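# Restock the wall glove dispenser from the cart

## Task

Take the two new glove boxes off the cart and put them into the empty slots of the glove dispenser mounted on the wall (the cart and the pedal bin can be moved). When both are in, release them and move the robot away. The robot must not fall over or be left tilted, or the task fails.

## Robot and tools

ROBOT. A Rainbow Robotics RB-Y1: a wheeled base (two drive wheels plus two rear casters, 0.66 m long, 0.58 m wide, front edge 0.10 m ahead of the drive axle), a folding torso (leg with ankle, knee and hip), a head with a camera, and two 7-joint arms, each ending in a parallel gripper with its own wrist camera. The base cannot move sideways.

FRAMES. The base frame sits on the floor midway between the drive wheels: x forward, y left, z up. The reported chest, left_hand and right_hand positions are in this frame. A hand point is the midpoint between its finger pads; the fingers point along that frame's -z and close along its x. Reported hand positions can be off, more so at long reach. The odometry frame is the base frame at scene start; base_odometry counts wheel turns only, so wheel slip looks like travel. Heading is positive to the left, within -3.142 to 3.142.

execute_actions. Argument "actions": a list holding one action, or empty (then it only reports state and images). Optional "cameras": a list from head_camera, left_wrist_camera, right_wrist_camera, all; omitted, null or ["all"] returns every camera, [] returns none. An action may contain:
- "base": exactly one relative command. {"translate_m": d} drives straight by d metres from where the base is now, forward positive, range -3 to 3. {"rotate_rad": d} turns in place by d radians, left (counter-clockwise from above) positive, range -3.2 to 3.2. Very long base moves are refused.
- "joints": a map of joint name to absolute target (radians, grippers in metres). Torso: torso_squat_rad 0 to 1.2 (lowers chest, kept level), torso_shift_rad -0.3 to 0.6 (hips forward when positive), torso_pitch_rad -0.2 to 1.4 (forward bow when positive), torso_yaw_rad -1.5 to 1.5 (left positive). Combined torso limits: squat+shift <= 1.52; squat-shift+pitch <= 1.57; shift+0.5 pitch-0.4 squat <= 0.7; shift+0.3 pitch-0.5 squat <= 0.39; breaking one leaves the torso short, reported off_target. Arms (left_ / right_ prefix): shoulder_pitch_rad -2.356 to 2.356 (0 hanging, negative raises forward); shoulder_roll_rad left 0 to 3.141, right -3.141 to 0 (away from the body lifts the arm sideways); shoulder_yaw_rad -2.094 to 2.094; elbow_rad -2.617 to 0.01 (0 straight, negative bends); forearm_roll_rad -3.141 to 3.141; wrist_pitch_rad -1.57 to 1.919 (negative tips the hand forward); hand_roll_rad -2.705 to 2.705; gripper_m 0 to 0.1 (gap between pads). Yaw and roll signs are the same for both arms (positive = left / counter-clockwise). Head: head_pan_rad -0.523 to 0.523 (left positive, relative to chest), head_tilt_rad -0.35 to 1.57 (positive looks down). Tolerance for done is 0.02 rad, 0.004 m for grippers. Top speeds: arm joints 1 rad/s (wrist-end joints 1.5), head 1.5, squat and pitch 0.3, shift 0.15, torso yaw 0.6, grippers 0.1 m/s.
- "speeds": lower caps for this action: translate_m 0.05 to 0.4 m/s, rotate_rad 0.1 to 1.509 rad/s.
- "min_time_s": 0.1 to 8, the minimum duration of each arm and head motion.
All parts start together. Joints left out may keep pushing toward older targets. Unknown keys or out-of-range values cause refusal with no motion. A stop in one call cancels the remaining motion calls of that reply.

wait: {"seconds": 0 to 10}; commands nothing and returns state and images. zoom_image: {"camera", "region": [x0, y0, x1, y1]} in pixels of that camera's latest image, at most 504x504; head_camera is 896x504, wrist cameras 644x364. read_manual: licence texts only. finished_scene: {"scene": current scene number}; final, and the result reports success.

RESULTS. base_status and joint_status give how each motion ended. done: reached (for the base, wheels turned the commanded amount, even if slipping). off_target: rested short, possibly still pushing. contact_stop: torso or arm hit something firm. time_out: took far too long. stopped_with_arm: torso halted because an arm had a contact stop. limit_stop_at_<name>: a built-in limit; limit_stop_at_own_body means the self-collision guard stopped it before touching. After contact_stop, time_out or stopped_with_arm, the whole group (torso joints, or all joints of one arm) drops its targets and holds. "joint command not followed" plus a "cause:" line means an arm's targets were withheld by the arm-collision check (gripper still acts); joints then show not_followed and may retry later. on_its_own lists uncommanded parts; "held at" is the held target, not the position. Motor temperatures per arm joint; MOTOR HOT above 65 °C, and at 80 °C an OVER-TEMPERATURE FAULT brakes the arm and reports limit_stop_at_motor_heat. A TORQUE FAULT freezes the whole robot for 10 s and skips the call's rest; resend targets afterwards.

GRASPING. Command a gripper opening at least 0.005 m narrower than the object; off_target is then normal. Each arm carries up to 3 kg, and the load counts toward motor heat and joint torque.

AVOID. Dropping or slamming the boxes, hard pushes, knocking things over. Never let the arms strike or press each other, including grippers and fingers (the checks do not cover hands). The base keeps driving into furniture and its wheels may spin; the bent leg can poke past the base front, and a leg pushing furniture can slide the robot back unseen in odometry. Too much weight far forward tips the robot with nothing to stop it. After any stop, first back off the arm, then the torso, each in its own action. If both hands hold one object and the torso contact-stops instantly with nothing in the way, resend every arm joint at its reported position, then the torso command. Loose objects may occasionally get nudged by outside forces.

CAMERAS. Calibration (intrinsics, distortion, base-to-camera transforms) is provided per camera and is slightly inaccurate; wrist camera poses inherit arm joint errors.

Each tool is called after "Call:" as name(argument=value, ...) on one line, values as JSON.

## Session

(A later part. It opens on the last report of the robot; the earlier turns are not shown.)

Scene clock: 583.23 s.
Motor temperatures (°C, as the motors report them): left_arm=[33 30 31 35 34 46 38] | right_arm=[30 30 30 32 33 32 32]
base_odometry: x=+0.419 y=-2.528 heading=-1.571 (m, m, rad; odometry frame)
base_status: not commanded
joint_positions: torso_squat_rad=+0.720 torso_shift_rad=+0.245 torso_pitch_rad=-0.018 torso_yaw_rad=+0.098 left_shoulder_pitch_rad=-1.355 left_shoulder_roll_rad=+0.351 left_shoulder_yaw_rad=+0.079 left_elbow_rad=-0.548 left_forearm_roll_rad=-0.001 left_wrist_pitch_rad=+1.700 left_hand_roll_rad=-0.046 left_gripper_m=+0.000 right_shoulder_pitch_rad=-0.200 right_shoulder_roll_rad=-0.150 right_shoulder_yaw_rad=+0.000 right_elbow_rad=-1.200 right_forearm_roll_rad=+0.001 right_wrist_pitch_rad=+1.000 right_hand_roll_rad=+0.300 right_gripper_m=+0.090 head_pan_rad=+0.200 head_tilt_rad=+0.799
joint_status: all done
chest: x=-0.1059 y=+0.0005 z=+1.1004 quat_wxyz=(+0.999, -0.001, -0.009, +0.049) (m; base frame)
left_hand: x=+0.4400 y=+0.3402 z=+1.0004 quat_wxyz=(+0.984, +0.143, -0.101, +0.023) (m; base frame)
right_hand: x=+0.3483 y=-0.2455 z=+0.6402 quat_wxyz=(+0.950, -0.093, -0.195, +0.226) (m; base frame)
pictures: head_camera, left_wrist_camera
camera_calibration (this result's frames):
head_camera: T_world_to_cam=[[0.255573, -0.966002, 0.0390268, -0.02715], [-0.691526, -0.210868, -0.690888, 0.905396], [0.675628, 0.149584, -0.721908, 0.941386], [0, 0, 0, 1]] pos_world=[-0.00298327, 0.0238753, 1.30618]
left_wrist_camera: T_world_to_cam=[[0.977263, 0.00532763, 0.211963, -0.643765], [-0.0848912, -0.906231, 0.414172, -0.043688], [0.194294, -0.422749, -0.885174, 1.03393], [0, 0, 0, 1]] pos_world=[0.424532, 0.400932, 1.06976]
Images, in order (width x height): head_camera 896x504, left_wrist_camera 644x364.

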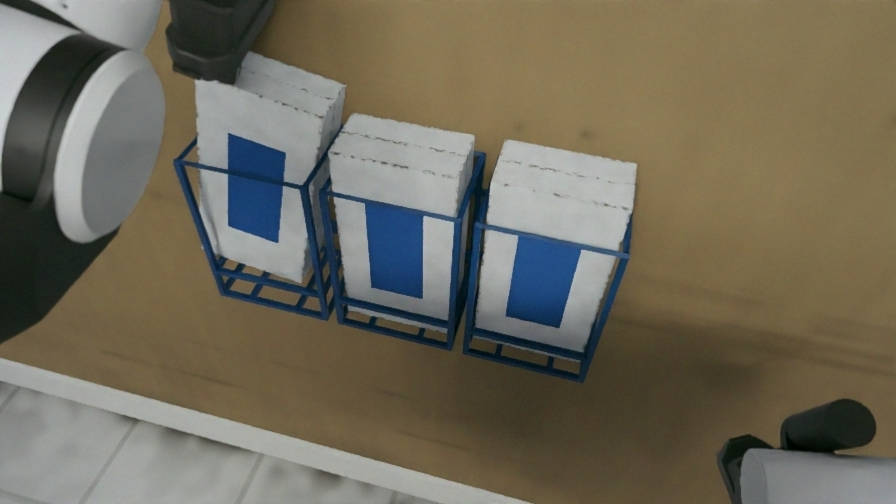

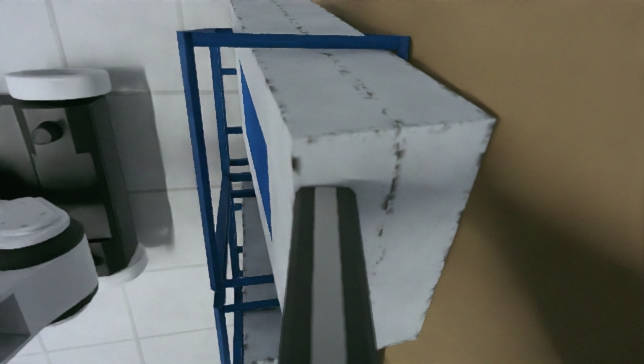

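Call:
execute_actions(actions=[{"joints":{"torso_squat_rad":0.8,"torso_shift_rad":0.275}}], cameras=["head_camera"])

Call:
execute_actions(actions=[{"joints":{"torso_squat_rad":0.86,"torso_shift_rad":0.3,"torso_yaw_rad":0.115}}], cameras=["head_camera"])

Scene clock: 590.00 s.
Motor temperatures (°C, as the motors report them): left_arm=[33 30 31 35 34 43 38] | right_arm=[30 30 30 32 33 32 32]
base_odometry: x=+0.419 y=-2.527 heading=-1.571 (m, m, rad; odometry frame)
base_status: not commanded
joint_positions: torso_squat_rad=+0.800 torso_shift_rad=+0.273 torso_pitch_rad=-0.022 torso_yaw_rad=+0.098 left_shoulder_pitch_rad=-1.366 left_shoulder_roll_rad=+0.356 left_shoulder_yaw_rad=+0.079 left_elbow_rad=-0.553 left_forearm_roll_rad=-0.003 left_wrist_pitch_rad=+1.700 left_hand_roll_rad=-0.046 left_gripper_m=+0.001 right_shoulder_pitch_rad=-0.200 right_shoulder_roll_rad=-0.150 right_shoulder_yaw_rad=+0.000 right_elbow_rad=-1.200 right_forearm_roll_rad=+0.001 right_wrist_pitch_rad=+1.000 right_hand_roll_rad=+0.300 right_gripper_m=+0.090 head_pan_rad=+0.200 head_tilt_rad=+0.799
joint_status: all done
chest: x=-0.1030 y=-0.0001 z=+1.0593 quat_wxyz=(+0.999, +0.000, -0.011, +0.049) (m; base frame)
left_hand: x=+0.4461 y=+0.3404 z=+0.9703 quat_wxyz=(+0.983, +0.146, -0.111, +0.024) (m; base frame)
right_hand: x=+0.3529 y=-0.2455 z=+0.6004 quat_wxyz=(+0.949, -0.093, -0.197, +0.226) (m; base frame)
pictures: head_camera
camera_calibration (this result's frames):
head_camera: T_world_to_cam=[[0.255455, -0.966046, 0.0387078, -0.0265372], [-0.688993, -0.209987, -0.693682, 0.882042], [0.678257, 0.150535, -0.719241, 0.907247], [0, 0, 0, 1]] pos_world=[-0.000846518, 0.0230091, 1.26541]
Images, in order (width x height): head_camera 896x504.

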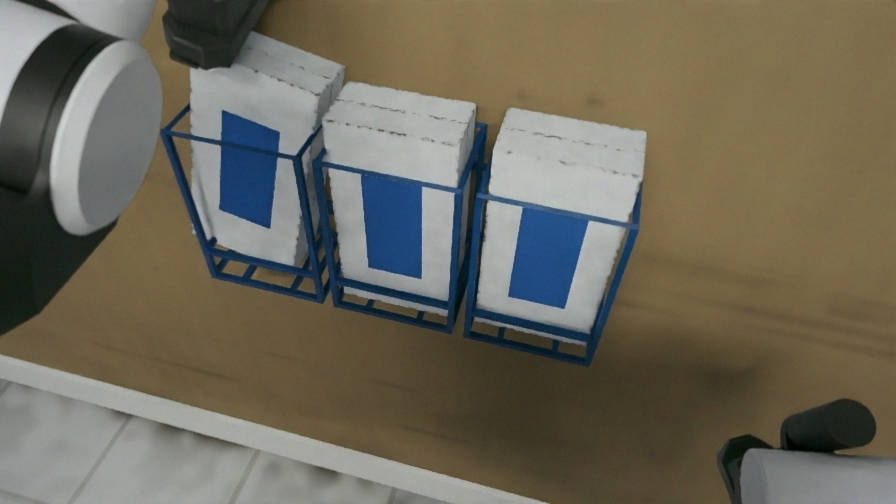

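Scene clock: 600.33 s.
Motor temperatures (°C, as the motors report them): left_arm=[32 30 31 35 34 40 38] | right_arm=[30 30 30 32 33 32 32]
TORQUE FAULT: left_shoulder_pitch_rad reached its load limit. The robot stopped for 10 seconds, dropped its targets and accepts commands again. The stop added 9.1 s to the call and to motion_time.
base_odometry: x=+0.419 y=-2.527 heading=-1.571 (m, m, rad; odometry frame)
base_status: not commanded
joint_positions: torso_squat_rad=+0.838 torso_shift_rad=+0.286 torso_pitch_rad=-0.030 torso_yaw_rad=+0.108 left_shoulder_pitch_rad=-1.380 left_shoulder_roll_rad=+0.360 left_shoulder_yaw_rad=+0.079 left_elbow_rad=-0.561 left_forearm_roll_rad=-0.004 left_wrist_pitch_rad=+1.700 left_hand_roll_rad=-0.046 left_gripper_m=+0.002 right_shoulder_pitch_rad=-0.200 right_shoulder_roll_rad=-0.150 right_shoulder_yaw_rad=+0.000 right_elbow_rad=-1.200 right_forearm_roll_rad=+0.001 right_wrist_pitch_rad=+1.000 right_hand_roll_rad=+0.300 right_gripper_m=+0.090 head_pan_rad=+0.200 head_tilt_rad=+0.799
joint_status: torso_squat_rad torque_fault (moved +0.037 of +0.060); the others done
on_its_own: torso_squat_rad is held at +0.837, not at your +0.860, since a torque_fault; torso_pitch_rad is held at -0.026, not at its first target +0.000, since a torque_fault
chest: x=-0.1053 y=-0.0003 z=+1.0392 quat_wxyz=(+0.998, +0.000, -0.015, +0.054) (m; base frame)
left_hand: x=+0.4451 y=+0.3446 z=+0.9659 quat_wxyz=(+0.981, +0.148, -0.125, +0.029) (m; base frame)
right_hand: x=+0.3566 y=-0.2413 z=+0.5841 quat_wxyz=(+0.948, -0.093, -0.201, +0.230) (m; base frame)
pictures: head_camera
camera_calibration (this result's frames):
head_camera: T_world_to_cam=[[0.26428, -0.963583, 0.0407961, -0.0266058], [-0.681147, -0.216429, -0.699427, 0.873288], [0.682785, 0.157057, -0.713539, 0.888936], [0, 0, 0, 1]] pos_world=[-0.00508361, 0.0237549, 1.24618]
Images, in order (width x height): head_camera 896x504.

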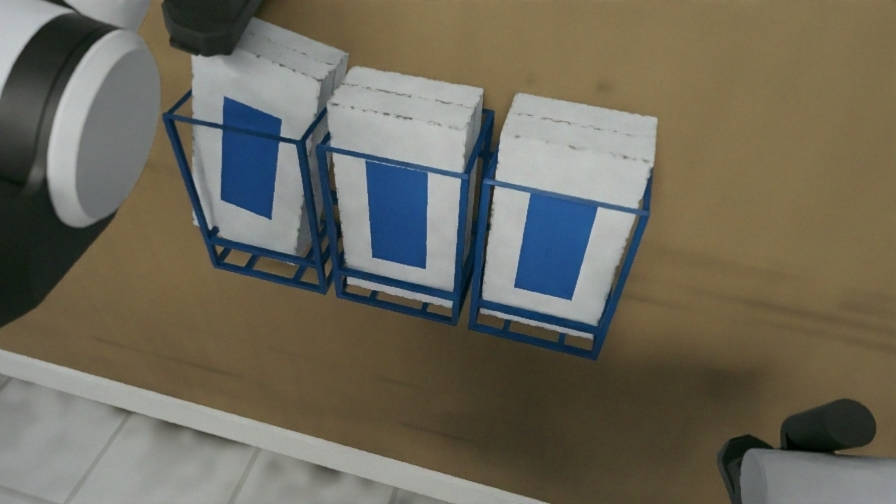

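Call:
execute_actions(actions=[{"joints":{"torso_squat_rad":0.815,"torso_pitch_rad":0,"torso_yaw_rad":0.07}}], cameras=[])

Call:
execute_actions(actions=[{"joints":{"torso_squat_rad":0.85,"torso_shift_rad":0.225}}], cameras=["head_camera","left_wrist_camera"])

Scene clock: 608.70 s.
Motor temperatures (°C, as the motors report them): left_arm=[32 30 31 35 35 39 38] | right_arm=[30 30 30 32 33 32 32]
base_odometry: x=+0.419 y=-2.527 heading=-1.570 (m, m, rad; odometry frame)
base_status: not commanded
joint_positions: torso_squat_rad=+0.827 torso_shift_rad=+0.282 torso_pitch_rad=-0.024 torso_yaw_rad=+0.090 left_shoulder_pitch_rad=-1.378 left_shoulder_roll_rad=+0.363 left_shoulder_yaw_rad=+0.078 left_elbow_rad=-0.559 left_forearm_roll_rad=-0.005 left_wrist_pitch_rad=+1.702 left_hand_roll_rad=-0.046 left_gripper_m=+0.002 right_shoulder_pitch_rad=-0.200 right_shoulder_roll_rad=-0.150 right_shoulder_yaw_rad=+0.000 right_elbow_rad=-1.200 right_forearm_roll_rad=+0.001 right_wrist_pitch_rad=+1.000 right_hand_roll_rad=+0.300 right_gripper_m=+0.090 head_pan_rad=+0.200 head_tilt_rad=+0.799
joint_status: torso_pitch_rad contact_stop (moved +0.006 of +0.030); torso_yaw_rad contact_stop (moved -0.018 of -0.038); the others done
chest: x=-0.1035 y=-0.0001 z=+1.0451 quat_wxyz=(+0.999, +0.000, -0.012, +0.045) (m; base frame)
left_hand: x=+0.4510 y=+0.3378 z=+0.9673 quat_wxyz=(+0.981, +0.148, -0.121, +0.022) (m; base frame)
right_hand: x=+0.3515 y=-0.2492 z=+0.5873 quat_wxyz=(+0.950, -0.094, -0.198, +0.222) (m; base frame)
pictures: none
No camera images: the call's "cameras" was empty. Leave "cameras" out to get every camera's image.

not run: a stop came earlier in this reply.

Pull back directly (dragging).

Call:
execute_actions(actions=[{"joints":{"torso_squat_rad":0.84,"torso_shift_rad":0.22,"torso_pitch_rad":0,"torso_yaw_rad":0.09}}], cameras=["head_camera","left_wrist_camera"])

Scene clock: 613.17 s.
Motor temperatures (°C, as the motors report them): left_arm=[32 30 31 35 36 39 38] | right_arm=[30 30 30 32 33 32 32]
base_odometry: x=+0.419 y=-2.527 heading=-1.570 (m, m, rad; odometry frame)
base_status: not commanded
joint_positions: torso_squat_rad=+0.840 torso_shift_rad=+0.220 torso_pitch_rad=+0.000 torso_yaw_rad=+0.090 left_shoulder_pitch_rad=-1.370 left_shoulder_roll_rad=+0.357 left_shoulder_yaw_rad=+0.079 left_elbow_rad=-0.555 left_forearm_roll_rad=-0.003 left_wrist_pitch_rad=+1.700 left_hand_roll_rad=-0.046 left_gripper_m=+0.000 right_shoulder_pitch_rad=-0.200 right_shoulder_roll_rad=-0.150 right_shoulder_yaw_rad=+0.000 right_elbow_rad=-1.200 right_forearm_roll_rad=+0.001 right_wrist_pitch_rad=+1.000 right_hand_roll_rad=+0.300 right_gripper_m=+0.090 head_pan_rad=+0.200 head_tilt_rad=+0.799
joint_status: all done
chest: x=-0.1262 y=+0.0004 z=+1.0459 quat_wxyz=(+0.999, +0.000, +0.000, +0.045) (m; base frame)
left_hand: x=+0.4249 y=+0.3360 z=+0.9480 quat_wxyz=(+0.984, +0.145, -0.104, +0.018) (m; base frame)
right_hand: x=+0.3177 y=-0.2493 z=+0.5777 quat_wxyz=(+0.952, -0.092, -0.186, +0.223) (m; base frame)
pictures: head_camera, left_wrist_camera
camera_calibration (this result's frames):
head_camera: T_world_to_cam=[[0.248203, -0.968095, 0.0344692, -0.0160642], [-0.705254, -0.204979, -0.678675, 0.839168], [0.664087, 0.144139, -0.733629, 0.926519], [0, 0, 0, 1]] pos_world=[-0.0194751, 0.0229126, 1.2498]
left_wrist_camera: T_world_to_cam=[[0.9761, -0.00546939, 0.217254, -0.618741], [-0.0959961, -0.90772, 0.408448, -0.0163957], [0.194972, -0.419542, -0.88655, 0.988696], [0, 0, 0, 1]] pos_world=[0.409611, 0.396532, 1.01765]
Images, in order (width x height): head_camera 896x504, left_wrist_camera 644x364.

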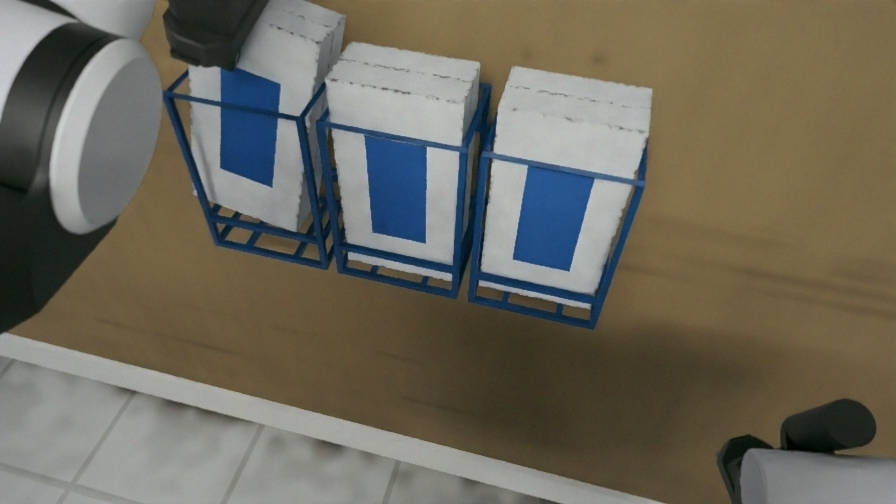

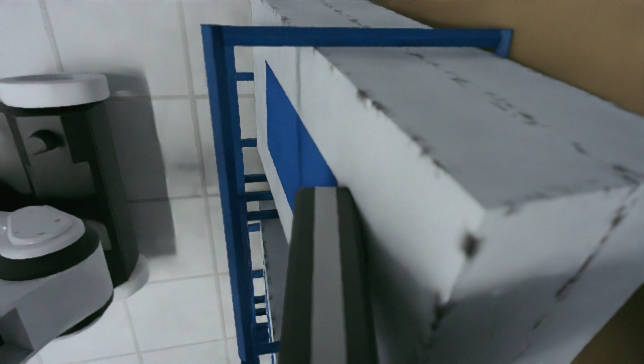

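Call:
execute_actions(actions=[{"joints":{"torso_squat_rad":0.66}}], cameras=[])

Call:
execute_actions(actions=[{"joints":{"torso_yaw_rad":-0.17,"torso_shift_rad":0.2,"head_pan_rad":0.45}}], cameras=[])

Call:
execute_actions(actions=[{"joints":{"torso_squat_rad":0.78,"torso_shift_rad":0.225}}], cameras=["head_camera","left_wrist_camera"])

Scene clock: 624.27 s.
Motor temperatures (°C, as the motors report them): left_arm=[32 30 31 34 35 38 38] | right_arm=[30 30 30 32 33 32 32]
base_odometry: x=+0.419 y=-2.528 heading=-1.570 (m, m, rad; odometry frame)
base_status: not commanded
joint_positions: torso_squat_rad=+0.660 torso_shift_rad=+0.220 torso_pitch_rad=+0.000 torso_yaw_rad=+0.090 left_shoulder_pitch_rad=-1.369 left_shoulder_roll_rad=+0.356 left_shoulder_yaw_rad=+0.079 left_elbow_rad=-0.555 left_forearm_roll_rad=-0.003 left_wrist_pitch_rad=+1.700 left_hand_roll_rad=-0.046 left_gripper_m=+0.000 right_shoulder_pitch_rad=-0.200 right_shoulder_roll_rad=-0.150 right_shoulder_yaw_rad=+0.000 right_elbow_rad=-1.200 right_forearm_roll_rad=+0.001 right_wrist_pitch_rad=+1.000 right_hand_roll_rad=+0.300 right_gripper_m=+0.090 head_pan_rad=+0.200 head_tilt_rad=+0.799
joint_status: all done
chest: x=-0.1073 y=+0.0005 z=+1.1296 quat_wxyz=(+0.999, +0.000, +0.000, +0.045) (m; base frame)
left_hand: x=+0.4436 y=+0.3360 z=+1.0306 quat_wxyz=(+0.984, +0.145, -0.103, +0.018) (m; base frame)
right_hand: x=+0.3364 y=-0.2492 z=+0.6612 quat_wxyz=(+0.952, -0.092, -0.186, +0.223) (m; base frame)
pictures: none
No camera images: the call's "cameras" was empty. Leave "cameras" out to get every camera's image.

Scene clock: 634.63 s.
Motor temperatures (°C, as the motors report them): left_arm=[33 30 31 35 35 43 38] | right_arm=[30 30 30 32 33 32 32]
TORQUE FAULT: left_wrist_pitch_rad reached its load limit. The robot stopped for 10 seconds, dropped its targets and accepts commands again. The stop added 8.8 s to the call and to motion_time.
base_odometry: x=+0.419 y=-2.527 heading=-1.570 (m, m, rad; odometry frame)
base_status: not commanded
joint_positions: torso_squat_rad=+0.661 torso_shift_rad=+0.212 torso_pitch_rad=-0.006 torso_yaw_rad=+0.032 left_shoulder_pitch_rad=-1.363 left_shoulder_roll_rad=+0.362 left_shoulder_yaw_rad=+0.079 left_elbow_rad=-0.550 left_forearm_roll_rad=-0.005 left_wrist_pitch_rad=+1.709 left_hand_roll_rad=-0.046 left_gripper_m=+0.000 right_shoulder_pitch_rad=-0.200 right_shoulder_roll_rad=-0.150 right_shoulder_yaw_rad=+0.000 right_elbow_rad=-1.200 right_forearm_roll_rad=+0.001 right_wrist_pitch_rad=+1.000 right_hand_roll_rad=+0.300 right_gripper_m=+0.090 head_pan_rad=+0.451 head_tilt_rad=+0.799
joint_status: torso_yaw_rad contact_stop (moved -0.058 of -0.260); the others done
on_its_own: torso_yaw_rad is held at +0.031, not at your -0.170, since a contact_stop
chest: x=-0.1136 y=+0.0007 z=+1.1302 quat_wxyz=(+1.000, +0.000, -0.003, +0.016) (m; base frame)
left_hand: x=+0.4522 y=+0.3087 z=+1.0308 quat_wxyz=(+0.984, +0.144, -0.101, -0.006) (m; base frame)
right_hand: x=+0.3178 y=-0.2746 z=+0.6646 quat_wxyz=(+0.958, -0.098, -0.186, +0.195) (m; base frame)
pictures: none
No camera images: the call's "cameras" was empty. Leave "cameras" out to get every camera's image.

not run: a stop came earlier in this reply.

Call:
execute_actions(actions=[{"joints":{"torso_shift_rad":0.03,"torso_pitch_rad":0}}], cameras=[])

Call:
execute_actions(actions=[{"joints":{"torso_yaw_rad":-0.13}}], cameras=["head_camera","left_wrist_camera"])

Scene clock: 641.30 s.
Motor temperatures (°C, as the motors report them): left_arm=[33 30 31 35 34 44 38] | right_arm=[30 30 30 32 33 32 32]
base_odometry: x=+0.419 y=-2.528 heading=-1.570 (m, m, rad; odometry frame)
base_status: not commanded
joint_positions: torso_squat_rad=+0.661 torso_shift_rad=+0.030 torso_pitch_rad=+0.000 torso_yaw_rad=+0.032 left_shoulder_pitch_rad=-1.365 left_shoulder_roll_rad=+0.361 left_shoulder_yaw_rad=+0.079 left_elbow_rad=-0.552 left_forearm_roll_rad=-0.004 left_wrist_pitch_rad=+1.706 left_hand_roll_rad=-0.046 left_gripper_m=+0.000 right_shoulder_pitch_rad=-0.200 right_shoulder_roll_rad=-0.150 right_shoulder_yaw_rad=+0.000 right_elbow_rad=-1.200 right_forearm_roll_rad=+0.001 right_wrist_pitch_rad=+1.000 right_hand_roll_rad=+0.300 right_gripper_m=+0.090 head_pan_rad=+0.451 head_tilt_rad=+0.799
joint_status: all done
on_its_own: torso_yaw_rad is held at +0.031, not at your -0.170, since a contact_stop
chest: x=-0.2115 y=+0.0006 z=+1.1424 quat_wxyz=(+1.000, +0.000, +0.000, +0.016) (m; base frame)
left_hand: x=+0.3552 y=+0.3071 z=+1.0413 quat_wxyz=(+0.984, +0.143, -0.102, -0.007) (m; base frame)
right_hand: x=+0.2169 y=-0.2748 z=+0.6742 quat_wxyz=(+0.959, -0.098, -0.183, +0.195) (m; base frame)
pictures: none
No camera images: the call's "cameras" was empty. Leave "cameras" out to get every camera's image.

Scene clock: 642.43 s.
Motor temperatures (°C, as the motors report them): left_arm=[33 30 31 35 34 43 38] | right_arm=[30 30 30 32 33 32 32]
base_odometry: x=+0.419 y=-2.528 heading=-1.570 (m, m, rad; odometry frame)
base_status: not commanded
joint_positions: torso_squat_rad=+0.661 torso_shift_rad=+0.030 torso_pitch_rad=+0.000 torso_yaw_rad=-0.130 left_shoulder_pitch_rad=-1.365 left_shoulder_roll_rad=+0.361 left_shoulder_yaw_rad=+0.079 left_elbow_rad=-0.552 left_forearm_roll_rad=-0.004 left_wrist_pitch_rad=+1.706 left_hand_roll_rad=-0.046 left_gripper_m=+0.000 right_shoulder_pitch_rad=-0.200 right_shoulder_roll_rad=-0.150 right_shoulder_yaw_rad=+0.000 right_elbow_rad=-1.200 right_forearm_roll_rad=+0.001 right_wrist_pitch_rad=+1.000 right_hand_roll_rad=+0.300 right_gripper_m=+0.090 head_pan_rad=+0.451 head_tilt_rad=+0.799
joint_status: all done
chest: x=-0.2115 y=+0.0006 z=+1.1424 quat_wxyz=(+0.998, +0.000, +0.000, -0.065) (m; base frame)
left_hand: x=+0.3972 y=+0.2117 z=+1.0414 quat_wxyz=(+0.981, +0.135, -0.113, -0.087) (m; base frame)
right_hand: x=+0.1671 y=-0.3402 z=+0.6742 quat_wxyz=(+0.971, -0.112, -0.175, +0.117) (m; base frame)
pictures: head_camera, left_wrist_camera
camera_calibration (this result's frames):
head_camera: T_world_to_cam=[[0.278422, -0.959834, 0.0346303, 0.00286894], [-0.698589, -0.227122, -0.67852, 0.844506], [0.659132, 0.164722, -0.733766, 1.05397], [0, 0, 0, 1]] pos_world=[-0.105539, 0.0209479, 1.34628]
left_wrist_camera: T_world_to_cam=[[0.955611, -0.211451, 0.205171, -0.548354], [-0.279999, -0.868485, 0.409064, -0.105935], [0.091691, -0.448354, -0.889141, 1.07454], [0, 0, 0, 1]] pos_world=[0.395826, 0.273819, 1.11125]
Images, in order (width x height): head_camera 896x504, left_wrist_camera 644x364.

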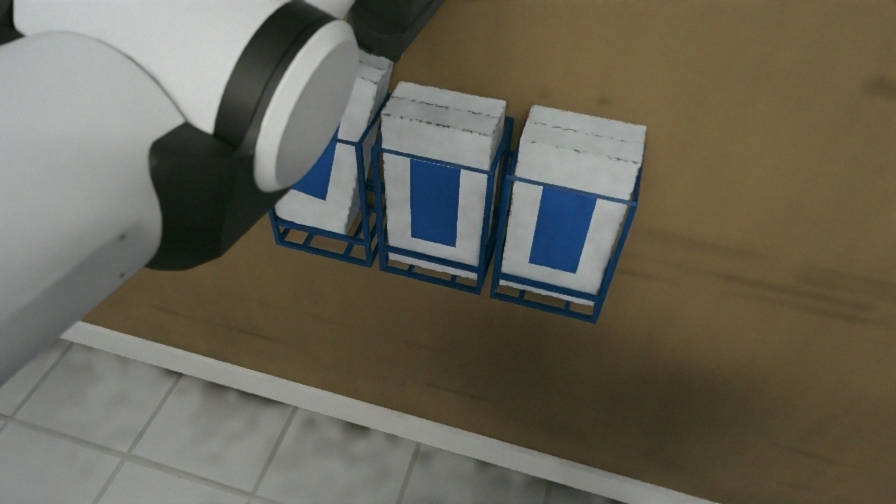

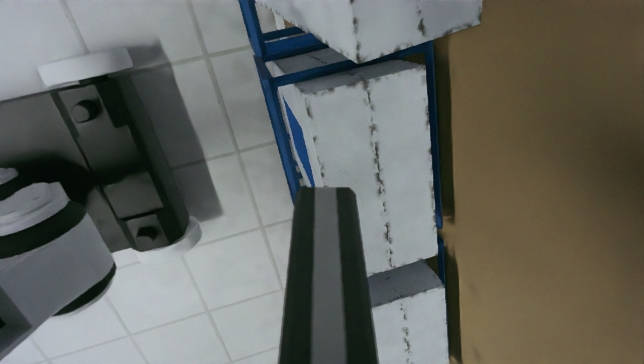

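Call:
execute_actions(actions=[{"joints":{"torso_shift_rad":0.105}}], cameras=[])

Call:
execute_actions(actions=[{"joints":{"torso_squat_rad":0.85,"torso_shift_rad":0.095}}], cameras=["head_camera","left_wrist_camera"])

Scene clock: 650.47 s.
Motor temperatures (°C, as the motors report them): left_arm=[33 30 31 35 34 41 38] | right_arm=[30 30 30 33 33 32 32]
base_odometry: x=+0.419 y=-2.528 heading=-1.570 (m, m, rad; odometry frame)
base_status: not commanded
joint_positions: torso_squat_rad=+0.661 torso_shift_rad=+0.105 torso_pitch_rad=+0.000 torso_yaw_rad=-0.130 left_shoulder_pitch_rad=-1.365 left_shoulder_roll_rad=+0.361 left_shoulder_yaw_rad=+0.079 left_elbow_rad=-0.552 left_forearm_roll_rad=-0.004 left_wrist_pitch_rad=+1.706 left_hand_roll_rad=-0.046 left_gripper_m=+0.000 right_shoulder_pitch_rad=-0.200 right_shoulder_roll_rad=-0.150 right_shoulder_yaw_rad=+0.000 right_elbow_rad=-1.200 right_forearm_roll_rad=+0.001 right_wrist_pitch_rad=+1.000 right_hand_roll_rad=+0.300 right_gripper_m=+0.090 head_pan_rad=+0.451 head_tilt_rad=+0.799
joint_status: all done
chest: x=-0.1701 y=+0.0006 z=+1.1396 quat_wxyz=(+0.998, +0.000, +0.000, -0.065) (m; base frame)
left_hand: x=+0.4386 y=+0.2117 z=+1.0385 quat_wxyz=(+0.981, +0.135, -0.113, -0.087) (m; base frame)
right_hand: x=+0.2084 y=-0.3402 z=+0.6713 quat_wxyz=(+0.971, -0.112, -0.175, +0.117) (m; base frame)
pictures: none
No camera images: the call's "cameras" was empty. Leave "cameras" out to get every camera's image.

Scene clock: 651.90 s.
Motor temperatures (°C, as the motors report them): left_arm=[33 30 31 35 34 41 38] | right_arm=[30 30 30 33 33 32 32]
base_odometry: x=+0.419 y=-2.528 heading=-1.570 (m, m, rad; odometry frame)
base_status: not commanded
joint_positions: torso_squat_rad=+0.850 torso_shift_rad=+0.094 torso_pitch_rad=-0.002 torso_yaw_rad=-0.130 left_shoulder_pitch_rad=-1.369 left_shoulder_roll_rad=+0.363 left_shoulder_yaw_rad=+0.079 left_elbow_rad=-0.555 left_forearm_roll_rad=-0.005 left_wrist_pitch_rad=+1.706 left_hand_roll_rad=-0.046 left_gripper_m=+0.000 right_shoulder_pitch_rad=-0.200 right_shoulder_roll_rad=-0.150 right_shoulder_yaw_rad=+0.000 right_elbow_rad=-1.200 right_forearm_roll_rad=+0.001 right_wrist_pitch_rad=+1.000 right_hand_roll_rad=+0.300 right_gripper_m=+0.090 head_pan_rad=+0.451 head_tilt_rad=+0.799
joint_status: all done
chest: x=-0.1850 y=+0.0005 z=+1.0498 quat_wxyz=(+0.998, +0.000, -0.001, -0.065) (m; base frame)
left_hand: x=+0.4252 y=+0.2118 z=+0.9532 quat_wxyz=(+0.980, +0.135, -0.117, -0.086) (m; base frame)
right_hand: x=+0.1943 y=-0.3402 z=+0.5821 quat_wxyz=(+0.971, -0.112, -0.175, +0.117) (m; base frame)
pictures: head_camera, left_wrist_camera
camera_calibration (this result's frames):
head_camera: T_world_to_cam=[[0.278409, -0.959829, 0.0348773, -0.00170233], [-0.697631, -0.227048, -0.679529, 0.801434], [0.660151, 0.164856, -0.732819, 0.967741], [0, 0, 0, 1]] pos_world=[-0.0792763, 0.0207921, 1.25384]
left_wrist_camera: T_world_to_cam=[[0.953779, -0.211436, 0.213544, -0.564185], [-0.283516, -0.868696, 0.406184, -0.0576454], [0.099623, -0.447953, -0.88849, 0.989538], [0, 0, 0, 1]] pos_world=[0.423183, 0.273901, 1.02309]
Images, in order (width x height): head_camera 896x504, left_wrist_camera 644x364.

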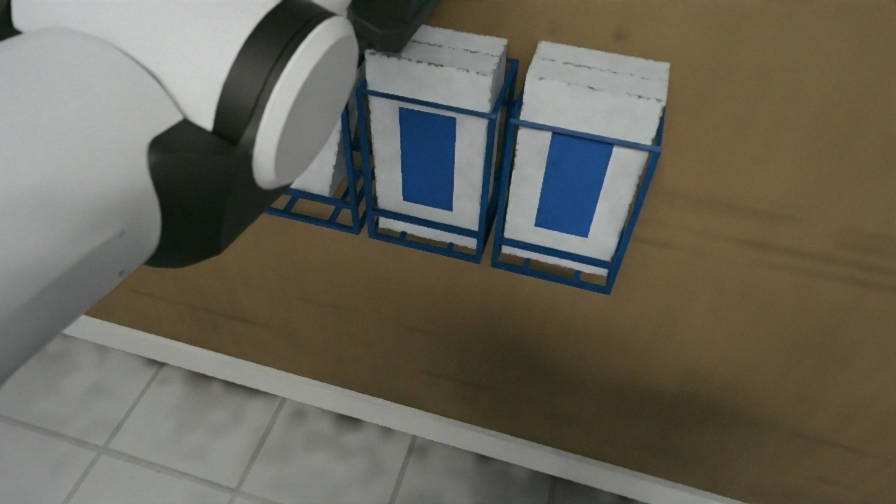

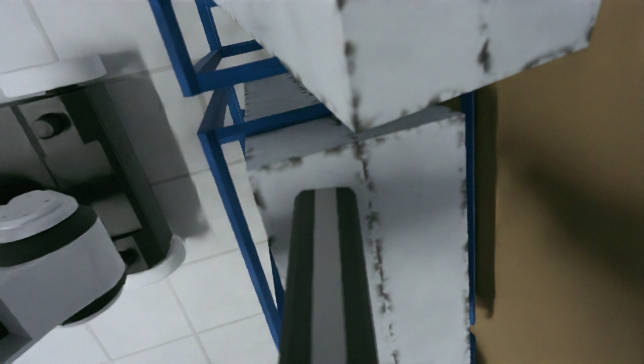

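Call:
execute_actions(actions=[{"joints":{"torso_squat_rad":0.84,"torso_shift_rad":0.125}}], cameras=[])

Call:
execute_actions(actions=[{"joints":{"torso_yaw_rad":-0.03,"torso_shift_rad":0.2}}], cameras=["head_camera","left_wrist_camera"])

Scene clock: 660.67 s.
Motor temperatures (°C, as the motors report them): left_arm=[32 30 31 34 34 39 38] | right_arm=[30 30 30 33 33 32 32]
base_odometry: x=+0.419 y=-2.528 heading=-1.570 (m, m, rad; odometry frame)
base_status: not commanded
joint_positions: torso_squat_rad=+0.840 torso_shift_rad=+0.125 torso_pitch_rad=-0.001 torso_yaw_rad=-0.130 left_shoulder_pitch_rad=-1.369 left_shoulder_roll_rad=+0.363 left_shoulder_yaw_rad=+0.079 left_elbow_rad=-0.554 left_forearm_roll_rad=-0.005 left_wrist_pitch_rad=+1.706 left_hand_roll_rad=-0.046 left_gripper_m=+0.000 right_shoulder_pitch_rad=-0.200 right_shoulder_roll_rad=-0.150 right_shoulder_yaw_rad=+0.000 right_elbow_rad=-1.200 right_forearm_roll_rad=+0.001 right_wrist_pitch_rad=+1.000 right_hand_roll_rad=+0.300 right_gripper_m=+0.090 head_pan_rad=+0.451 head_tilt_rad=+0.799
joint_status: all done
chest: x=-0.1703 y=+0.0005 z=+1.0535 quat_wxyz=(+0.998, +0.000, -0.001, -0.065) (m; base frame)
left_hand: x=+0.4397 y=+0.2119 z=+0.9563 quat_wxyz=(+0.980, +0.135, -0.117, -0.086) (m; base frame)
right_hand: x=+0.2087 y=-0.3402 z=+0.5855 quat_wxyz=(+0.971, -0.112, -0.175, +0.117) (m; base frame)
pictures: none
No camera images: the call's "cameras" was empty. Leave "cameras" out to get every camera's image.

Scene clock: 662.23 s.
Motor temperatures (°C, as the motors report them): left_arm=[32 30 31 34 34 39 38] | right_arm=[30 30 30 33 33 32 32]
base_odometry: x=+0.419 y=-2.528 heading=-1.571 (m, m, rad; odometry frame)
base_status: not commanded
joint_positions: torso_squat_rad=+0.840 torso_shift_rad=+0.190 torso_pitch_rad=-0.001 torso_yaw_rad=-0.045 left_shoulder_pitch_rad=-1.369 left_shoulder_roll_rad=+0.356 left_shoulder_yaw_rad=+0.079 left_elbow_rad=-0.554 left_forearm_roll_rad=-0.002 left_wrist_pitch_rad=+1.706 left_hand_roll_rad=-0.046 left_gripper_m=+0.000 right_shoulder_pitch_rad=-0.200 right_shoulder_roll_rad=-0.150 right_shoulder_yaw_rad=+0.000 right_elbow_rad=-1.200 right_forearm_roll_rad=+0.001 right_wrist_pitch_rad=+1.000 right_hand_roll_rad=+0.300 right_gripper_m=+0.090 head_pan_rad=+0.451 head_tilt_rad=+0.799
joint_status: torso_shift_rad contact_stop (moved +0.066 of +0.075); torso_yaw_rad contact_stop (moved +0.085 of +0.100)
chest: x=-0.1400 y=+0.0000 z=+1.0487 quat_wxyz=(+1.000, +0.000, -0.001, -0.023) (m; base frame)
left_hand: x=+0.4498 y=+0.2579 z=+0.9502 quat_wxyz=(+0.983, +0.138, -0.110, -0.048) (m; base frame)
right_hand: x=+0.2667 y=-0.3070 z=+0.5807 quat_wxyz=(+0.965, -0.104, -0.180, +0.158) (m; base frame)
pictures: head_camera, left_wrist_camera
camera_calibration (this result's frames):
head_camera: T_world_to_cam=[[0.358487, -0.932906, 0.0342533, -0.00270699], [-0.676188, -0.284786, -0.679461, 0.834865], [0.643628, 0.220416, -0.732912, 0.935074], [0, 0, 0, 1]] pos_world=[-0.0363439, 0.0291267, 1.25268]
left_wrist_camera: T_world_to_cam=[[0.968117, -0.135859, 0.210456, -0.600237], [-0.21358, -0.886682, 0.410095, -0.0398635], [0.130892, -0.44197, -0.887429, 0.988427], [0, 0, 0, 1]] pos_world=[0.443208, 0.319961, 1.01983]
Images, in order (width x height): head_camera 896x504, left_wrist_camera 644x364.

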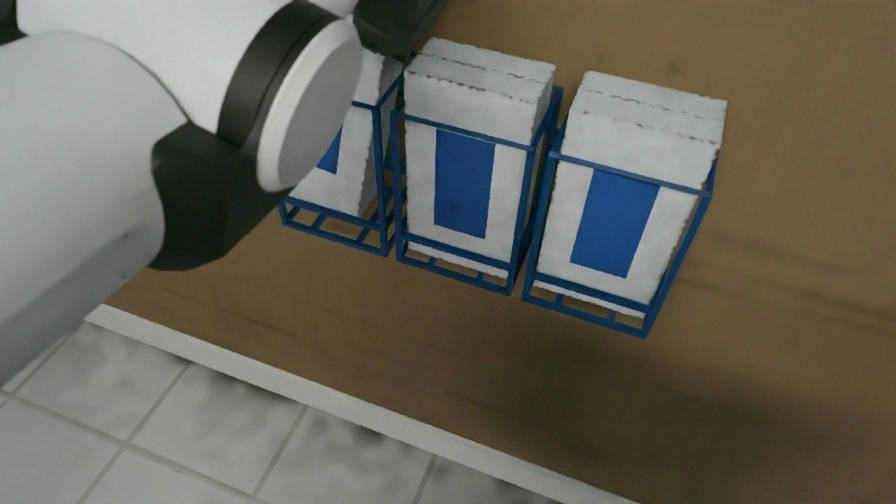

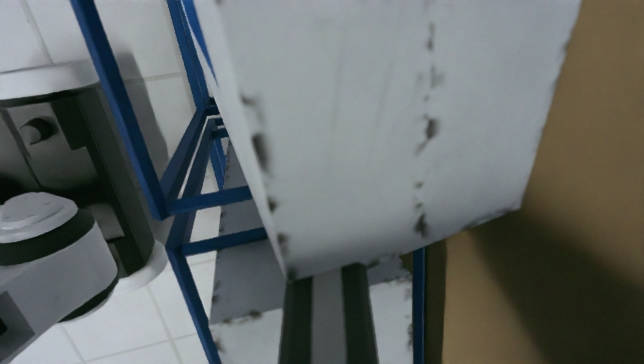

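Pushing its side. Continue yaw only.

Call:
execute_actions(actions=[{"joints":{"torso_yaw_rad":0.0,"torso_shift_rad":0.19}}], cameras=["left_wrist_camera"])

Call:
execute_actions(actions=[{"joints":{"torso_squat_rad":0.6,"torso_shift_rad":0.08}}], cameras=[])

Call:
execute_actions(actions=[{"joints":{"torso_yaw_rad":0.25,"head_pan_rad":0}}], cameras=["head_camera"])

Scene clock: 668.23 s.
Motor temperatures (°C, as the motors report them): left_arm=[32 30 31 34 36 38 38] | right_arm=[30 30 30 33 33 32 32]
base_odometry: x=+0.419 y=-2.527 heading=-1.571 (m, m, rad; odometry frame)
base_status: not commanded
joint_positions: torso_squat_rad=+0.840 torso_shift_rad=+0.190 torso_pitch_rad=-0.002 torso_yaw_rad=-0.043 left_shoulder_pitch_rad=-1.369 left_shoulder_roll_rad=+0.356 left_shoulder_yaw_rad=+0.079 left_elbow_rad=-0.554 left_forearm_roll_rad=-0.002 left_wrist_pitch_rad=+1.706 left_hand_roll_rad=-0.046 left_gripper_m=+0.000 right_shoulder_pitch_rad=-0.200 right_shoulder_roll_rad=-0.150 right_shoulder_yaw_rad=+0.000 right_elbow_rad=-1.200 right_forearm_roll_rad=+0.001 right_wrist_pitch_rad=+1.000 right_hand_roll_rad=+0.300 right_gripper_m=+0.090 head_pan_rad=+0.451 head_tilt_rad=+0.799
joint_status: torso_yaw_rad contact_stop (moved +0.002 of +0.045); the others done
on_its_own: torso_yaw_rad is held at -0.042, not at your +0.000, since a contact_stop
chest: x=-0.1403 y=+0.0000 z=+1.0487 quat_wxyz=(+1.000, +0.000, -0.001, -0.022) (m; base frame)
left_hand: x=+0.4489 y=+0.2590 z=+0.9505 quat_wxyz=(+0.983, +0.138, -0.110, -0.047) (m; base frame)
right_hand: x=+0.2674 y=-0.3061 z=+0.5810 quat_wxyz=(+0.965, -0.104, -0.181, +0.159) (m; base frame)
pictures: left_wrist_camera
camera_calibration (this result's frames):
left_wrist_camera: T_world_to_cam=[[0.968239, -0.134047, 0.211058, -0.600454], [-0.212205, -0.886982, 0.410161, -0.0398655], [0.132224, -0.441921, -0.887256, 0.988532], [0, 0, 0, 1]] pos_world=[0.442215, 0.321004, 1.02016]
Images, in order (width x height): left_wrist_camera 644x364.

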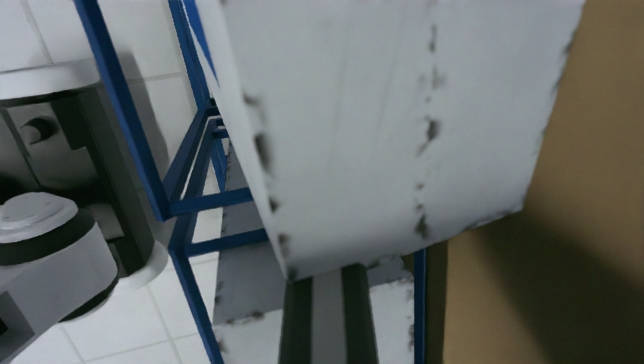

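not run: a stop came earlier in this reply.

not run: a stop came earlier in this reply.

Call:
execute_actions(actions=[{"joints":{"torso_yaw_rad":-0.05,"torso_shift_rad":0.165}}], cameras=[])

Call:
execute_actions(actions=[{"joints":{"torso_yaw_rad":0.0}}], cameras=["left_wrist_camera"])

Scene clock: 672.73 s.
Motor temperatures (°C, as the motors report them): left_arm=[31 31 31 34 37 37 38] | right_arm=[30 30 30 32 33 32 32]
base_odometry: x=+0.419 y=-2.527 heading=-1.571 (m, m, rad; odometry frame)
base_status: not commanded
joint_positions: torso_squat_rad=+0.840 torso_shift_rad=+0.165 torso_pitch_rad=-0.002 torso_yaw_rad=-0.050 left_shoulder_pitch_rad=-1.368 left_shoulder_roll_rad=+0.357 left_shoulder_yaw_rad=+0.079 left_elbow_rad=-0.554 left_forearm_roll_rad=-0.003 left_wrist_pitch_rad=+1.706 left_hand_roll_rad=-0.046 left_gripper_m=+0.000 right_shoulder_pitch_rad=-0.200 right_shoulder_roll_rad=-0.150 right_shoulder_yaw_rad=+0.000 right_elbow_rad=-1.200 right_forearm_roll_rad=+0.001 right_wrist_pitch_rad=+1.000 right_hand_roll_rad=+0.300 right_gripper_m=+0.090 head_pan_rad=+0.451 head_tilt_rad=+0.799
joint_status: all done
chest: x=-0.1520 y=+0.0001 z=+1.0507 quat_wxyz=(+1.000, +0.000, -0.001, -0.025) (m; base frame)
left_hand: x=+0.4390 y=+0.2556 z=+0.9522 quat_wxyz=(+0.983, +0.138, -0.110, -0.050) (m; base frame)
right_hand: x=+0.2535 y=-0.3090 z=+0.5831 quat_wxyz=(+0.966, -0.105, -0.180, +0.156) (m; base frame)
pictures: none
No camera images: the call's "cameras" was empty. Leave "cameras" out to get every camera's image.

Scene clock: 673.43 s.
Motor temperatures (°C, as the motors report them): left_arm=[31 31 31 34 37 37 38] | right_arm=[30 30 30 32 33 32 32]
base_odometry: x=+0.419 y=-2.527 heading=-1.571 (m, m, rad; odometry frame)
base_status: not commanded
joint_positions: torso_squat_rad=+0.840 torso_shift_rad=+0.165 torso_pitch_rad=-0.003 torso_yaw_rad=-0.044 left_shoulder_pitch_rad=-1.368 left_shoulder_roll_rad=+0.356 left_shoulder_yaw_rad=+0.079 left_elbow_rad=-0.554 left_forearm_roll_rad=-0.002 left_wrist_pitch_rad=+1.706 left_hand_roll_rad=-0.046 left_gripper_m=+0.000 right_shoulder_pitch_rad=-0.200 right_shoulder_roll_rad=-0.150 right_shoulder_yaw_rad=+0.000 right_elbow_rad=-1.200 right_forearm_roll_rad=+0.001 right_wrist_pitch_rad=+1.000 right_hand_roll_rad=+0.300 right_gripper_m=+0.090 head_pan_rad=+0.451 head_tilt_rad=+0.799
joint_status: torso_yaw_rad contact_stop (moved +0.006 of +0.050)
on_its_own: torso_yaw_rad is held at -0.044, not at your +0.000, since a contact_stop
chest: x=-0.1522 y=+0.0001 z=+1.0507 quat_wxyz=(+1.000, +0.000, -0.001, -0.022) (m; base frame)
left_hand: x=+0.4372 y=+0.2590 z=+0.9525 quat_wxyz=(+0.983, +0.138, -0.110, -0.047) (m; base frame)
right_hand: x=+0.2555 y=-0.3065 z=+0.5834 quat_wxyz=(+0.965, -0.104, -0.181, +0.159) (m; base frame)
pictures: left_wrist_camera
camera_calibration (this result's frames):
left_wrist_camera: T_world_to_cam=[[0.968314, -0.134078, 0.210694, -0.589208], [-0.212048, -0.887079, 0.410033, -0.0430549], [0.131926, -0.441718, -0.887401, 0.992068], [0, 0, 0, 1]] pos_world=[0.430529, 0.321021, 1.02216]
Images, in order (width x height): left_wrist_camera 644x364.

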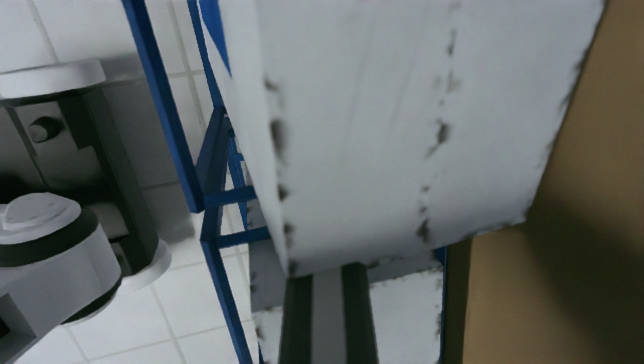

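Call:
execute_actions(actions=[{"joints":{"torso_yaw_rad":-0.08}}], cameras=[])

Call:
execute_actions(actions=[{"base":{"translate_m":-0.5},"joints":{"torso_squat_rad":0.5,"torso_shift_rad":0.0,"head_pan_rad":0.2,"head_tilt_rad":0.6}}], cameras=["head_camera"])

Scene clock: 678.57 s.
Motor temperatures (°C, as the motors report them): left_arm=[31 31 31 33 37 37 38] | right_arm=[30 30 30 32 33 32 32]
base_odometry: x=+0.419 y=-2.528 heading=-1.571 (m, m, rad; odometry frame)
base_status: not commanded
joint_positions: torso_squat_rad=+0.840 torso_shift_rad=+0.165 torso_pitch_rad=-0.003 torso_yaw_rad=-0.080 left_shoulder_pitch_rad=-1.366 left_shoulder_roll_rad=+0.360 left_shoulder_yaw_rad=+0.079 left_elbow_rad=-0.553 left_forearm_roll_rad=-0.004 left_wrist_pitch_rad=+1.706 left_hand_roll_rad=-0.046 left_gripper_m=+0.000 right_shoulder_pitch_rad=-0.200 right_shoulder_roll_rad=-0.150 right_shoulder_yaw_rad=+0.000 right_elbow_rad=-1.200 right_forearm_roll_rad=+0.001 right_wrist_pitch_rad=+1.000 right_hand_roll_rad=+0.300 right_gripper_m=+0.090 head_pan_rad=+0.451 head_tilt_rad=+0.799
joint_status: all done
chest: x=-0.1522 y=+0.0004 z=+1.0507 quat_wxyz=(+0.999, +0.000, -0.001, -0.040) (m; base frame)
left_hand: x=+0.4457 y=+0.2412 z=+0.9517 quat_wxyz=(+0.982, +0.137, -0.111, -0.062) (m; base frame)
right_hand: x=+0.2442 y=-0.3208 z=+0.5835 quat_wxyz=(+0.968, -0.108, -0.179, +0.141) (m; base frame)
pictures: none
No camera images: the call's "cameras" was empty. Leave "cameras" out to get every camera's image.

Scene clock: 681.40 s.
Motor temperatures (°C, as the motors report them): left_arm=[31 31 31 33 37 36 38] | right_arm=[30 30 30 32 33 32 32]
base_odometry: x=+0.418 y=-2.028 heading=-1.569 (m, m, rad; odometry frame)
base_status: done
joint_positions: torso_squat_rad=+0.500 torso_shift_rad=+0.000 torso_pitch_rad=-0.003 torso_yaw_rad=-0.080 left_shoulder_pitch_rad=-1.365 left_shoulder_roll_rad=+0.360 left_shoulder_yaw_rad=+0.079 left_elbow_rad=-0.552 left_forearm_roll_rad=-0.004 left_wrist_pitch_rad=+1.706 left_hand_roll_rad=-0.046 left_gripper_m=+0.000 right_shoulder_pitch_rad=-0.200 right_shoulder_roll_rad=-0.150 right_shoulder_yaw_rad=+0.000 right_elbow_rad=-1.200 right_forearm_roll_rad=+0.001 right_wrist_pitch_rad=+1.000 right_hand_roll_rad=+0.300 right_gripper_m=+0.090 head_pan_rad=+0.200 head_tilt_rad=+0.600
joint_status: all done
chest: x=-0.2288 y=+0.0005 z=+1.2042 quat_wxyz=(+0.999, +0.000, -0.001, -0.040) (m; base frame)
left_hand: x=+0.3689 y=+0.2415 z=+1.1048 quat_wxyz=(+0.982, +0.137, -0.111, -0.062) (m; base frame)
right_hand: x=+0.1675 y=-0.3207 z=+0.7369 quat_wxyz=(+0.968, -0.108, -0.179, +0.141) (m; base frame)
pictures: head_camera
camera_calibration (this result's frames):
head_camera: T_world_to_cam=[[0.0747277, -0.99686, 0.0261991, -0.0238414], [-0.58075, -0.0648622, -0.811494, 1.08575], [0.810645, 0.0454259, -0.583773, 0.931485], [0, 0, 0, 1]] pos_world=[-0.122771, 0.00434423, 1.42548]
Images, in order (width x height): head_camera 896x504.

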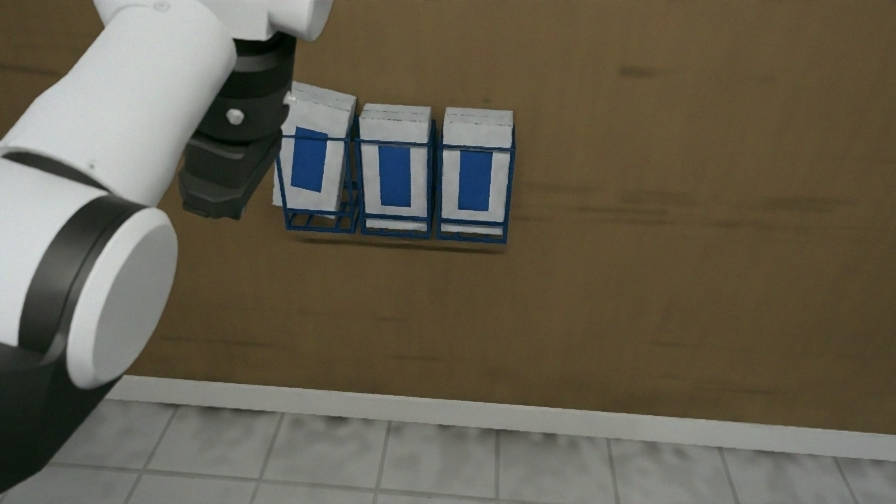

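Call:
execute_actions(actions=[{"joints":{"torso_squat_rad":1.1,"torso_shift_rad":0.2,"torso_yaw_rad":0.3,"torso_pitch_rad":0,"left_shoulder_pitch_rad":-1.22,"left_wrist_pitch_rad":1.56,"head_pan_rad":-0.1}}], cameras=["head_camera"])

Scene clock: 692.80 s.
Motor temperatures (°C, as the motors report them): left_arm=[31 31 31 33 36 36 38] | right_arm=[30 30 30 32 33 32 32]
base_odometry: x=+0.418 y=-2.028 heading=-1.569 (m, m, rad; odometry frame)
base_status: not commanded
joint_positions: torso_squat_rad=+1.100 torso_shift_rad=+0.200 torso_pitch_rad=+0.000 torso_yaw_rad=+0.300 left_shoulder_pitch_rad=-1.220 left_shoulder_roll_rad=+0.360 left_shoulder_yaw_rad=+0.079 left_elbow_rad=-0.552 left_forearm_roll_rad=-0.004 left_wrist_pitch_rad=+1.560 left_hand_roll_rad=-0.046 left_gripper_m=+0.000 right_shoulder_pitch_rad=-0.200 right_shoulder_roll_rad=-0.150 right_shoulder_yaw_rad=+0.000 right_elbow_rad=-1.200 right_forearm_roll_rad=+0.001 right_wrist_pitch_rad=+1.000 right_hand_roll_rad=+0.300 right_gripper_m=+0.090 head_pan_rad=-0.100 head_tilt_rad=+0.600
joint_status: all done
chest: x=-0.1650 y=+0.0003 z=+0.9011 quat_wxyz=(+0.989, +0.000, +0.000, +0.149) (m; base frame)
left_hand: x=+0.2917 y=+0.4720 z=+0.7288 quat_wxyz=(+0.975, +0.158, -0.083, +0.129) (m; base frame)
right_hand: x=+0.3212 y=-0.1515 z=+0.4329 quat_wxyz=(+0.924, -0.072, -0.195, +0.322) (m; base frame)
pictures: head_camera
camera_calibration (this result's frames):
head_camera: T_world_to_cam=[[0.154206, -0.987693, 0.0261437, -0.0011438], [-0.575589, -0.111309, -0.810128, 0.876659], [0.803068, 0.109879, -0.585669, 0.703306], [0, 0, 0, 1]] pos_world=[-0.0600312, 0.0191719, 1.12214]
Images, in order (width x height): head_camera 896x504.

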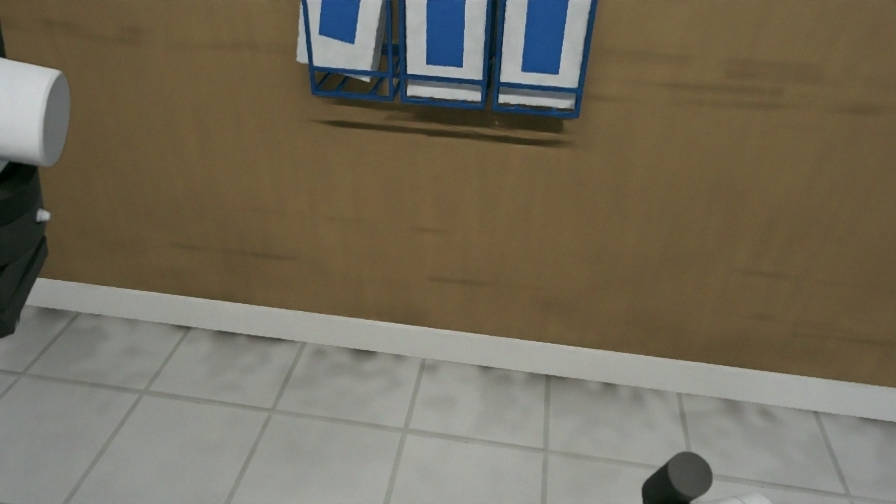

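Call:
execute_actions(actions=[{"base":{"translate_m":0.61},"joints":{"torso_squat_rad":1.04,"head_tilt_rad":0.5}}], cameras=["head_camera","left_wrist_camera"])

Scene clock: 704.70 s.
Motor temperatures (°C, as the motors report them): left_arm=[32 31 31 33 35 36 38] | right_arm=[30 30 30 32 33 32 32]
base_odometry: x=+0.419 y=-2.637 heading=-1.567 (m, m, rad; odometry frame)
base_status: done
joint_positions: torso_squat_rad=+1.040 torso_shift_rad=+0.199 torso_pitch_rad=-0.003 torso_yaw_rad=+0.302 left_shoulder_pitch_rad=-1.218 left_shoulder_roll_rad=+0.370 left_shoulder_yaw_rad=+0.080 left_elbow_rad=-0.552 left_forearm_roll_rad=-0.005 left_wrist_pitch_rad=+1.562 left_hand_roll_rad=-0.046 left_gripper_m=+0.000 right_shoulder_pitch_rad=-0.200 right_shoulder_roll_rad=-0.150 right_shoulder_yaw_rad=+0.000 right_elbow_rad=-1.200 right_forearm_roll_rad=+0.001 right_wrist_pitch_rad=+1.000 right_hand_roll_rad=+0.300 right_gripper_m=+0.090 head_pan_rad=-0.100 head_tilt_rad=+0.500
joint_status: all done
chest: x=-0.1591 y=+0.0005 z=+0.9371 quat_wxyz=(+0.989, +0.000, -0.001, +0.150) (m; base frame)
left_hand: x=+0.2941 y=+0.4789 z=+0.7667 quat_wxyz=(+0.974, +0.160, -0.082, +0.134) (m; base frame)
right_hand: x=+0.3287 y=-0.1505 z=+0.4703 quat_wxyz=(+0.923, -0.073, -0.196, +0.323) (m; base frame)
pictures: head_camera, left_wrist_camera
camera_calibration (this result's frames):
head_camera: T_world_to_cam=[[0.153713, -0.987866, 0.0222, 0.00179735], [-0.49078, -0.0958271, -0.865998, 0.984107], [0.857617, 0.12222, -0.499555, 0.629673], [0, 0, 0, 1]] pos_world=[-0.0573145, 0.0191212, 1.16675]
left_wrist_camera: T_world_to_cam=[[0.951581, 0.223961, 0.210557, -0.548468], [0.124662, -0.907274, 0.401638, 0.114887], [0.280984, -0.355943, -0.891265, 0.861225], [0, 0, 0, 1]] pos_world=[0.265599, 0.533616, 0.836921]
Images, in order (width x height): head_camera 896x504, left_wrist_camera 644x364.

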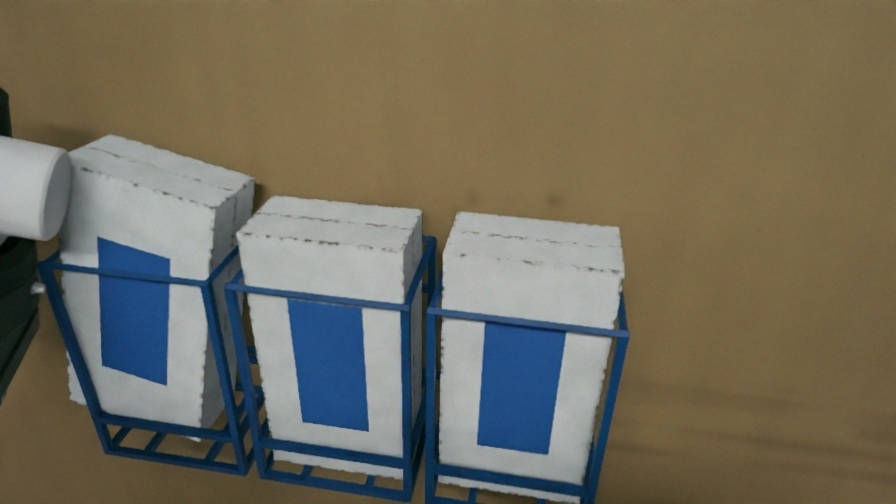

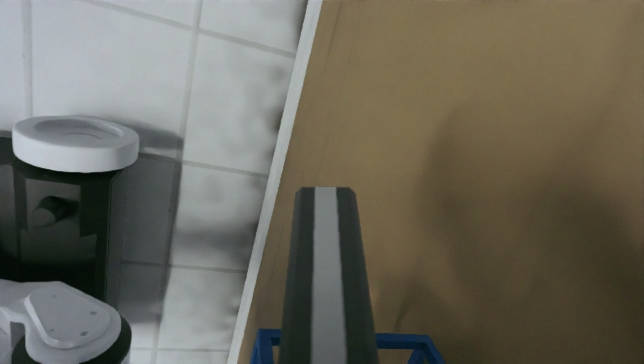

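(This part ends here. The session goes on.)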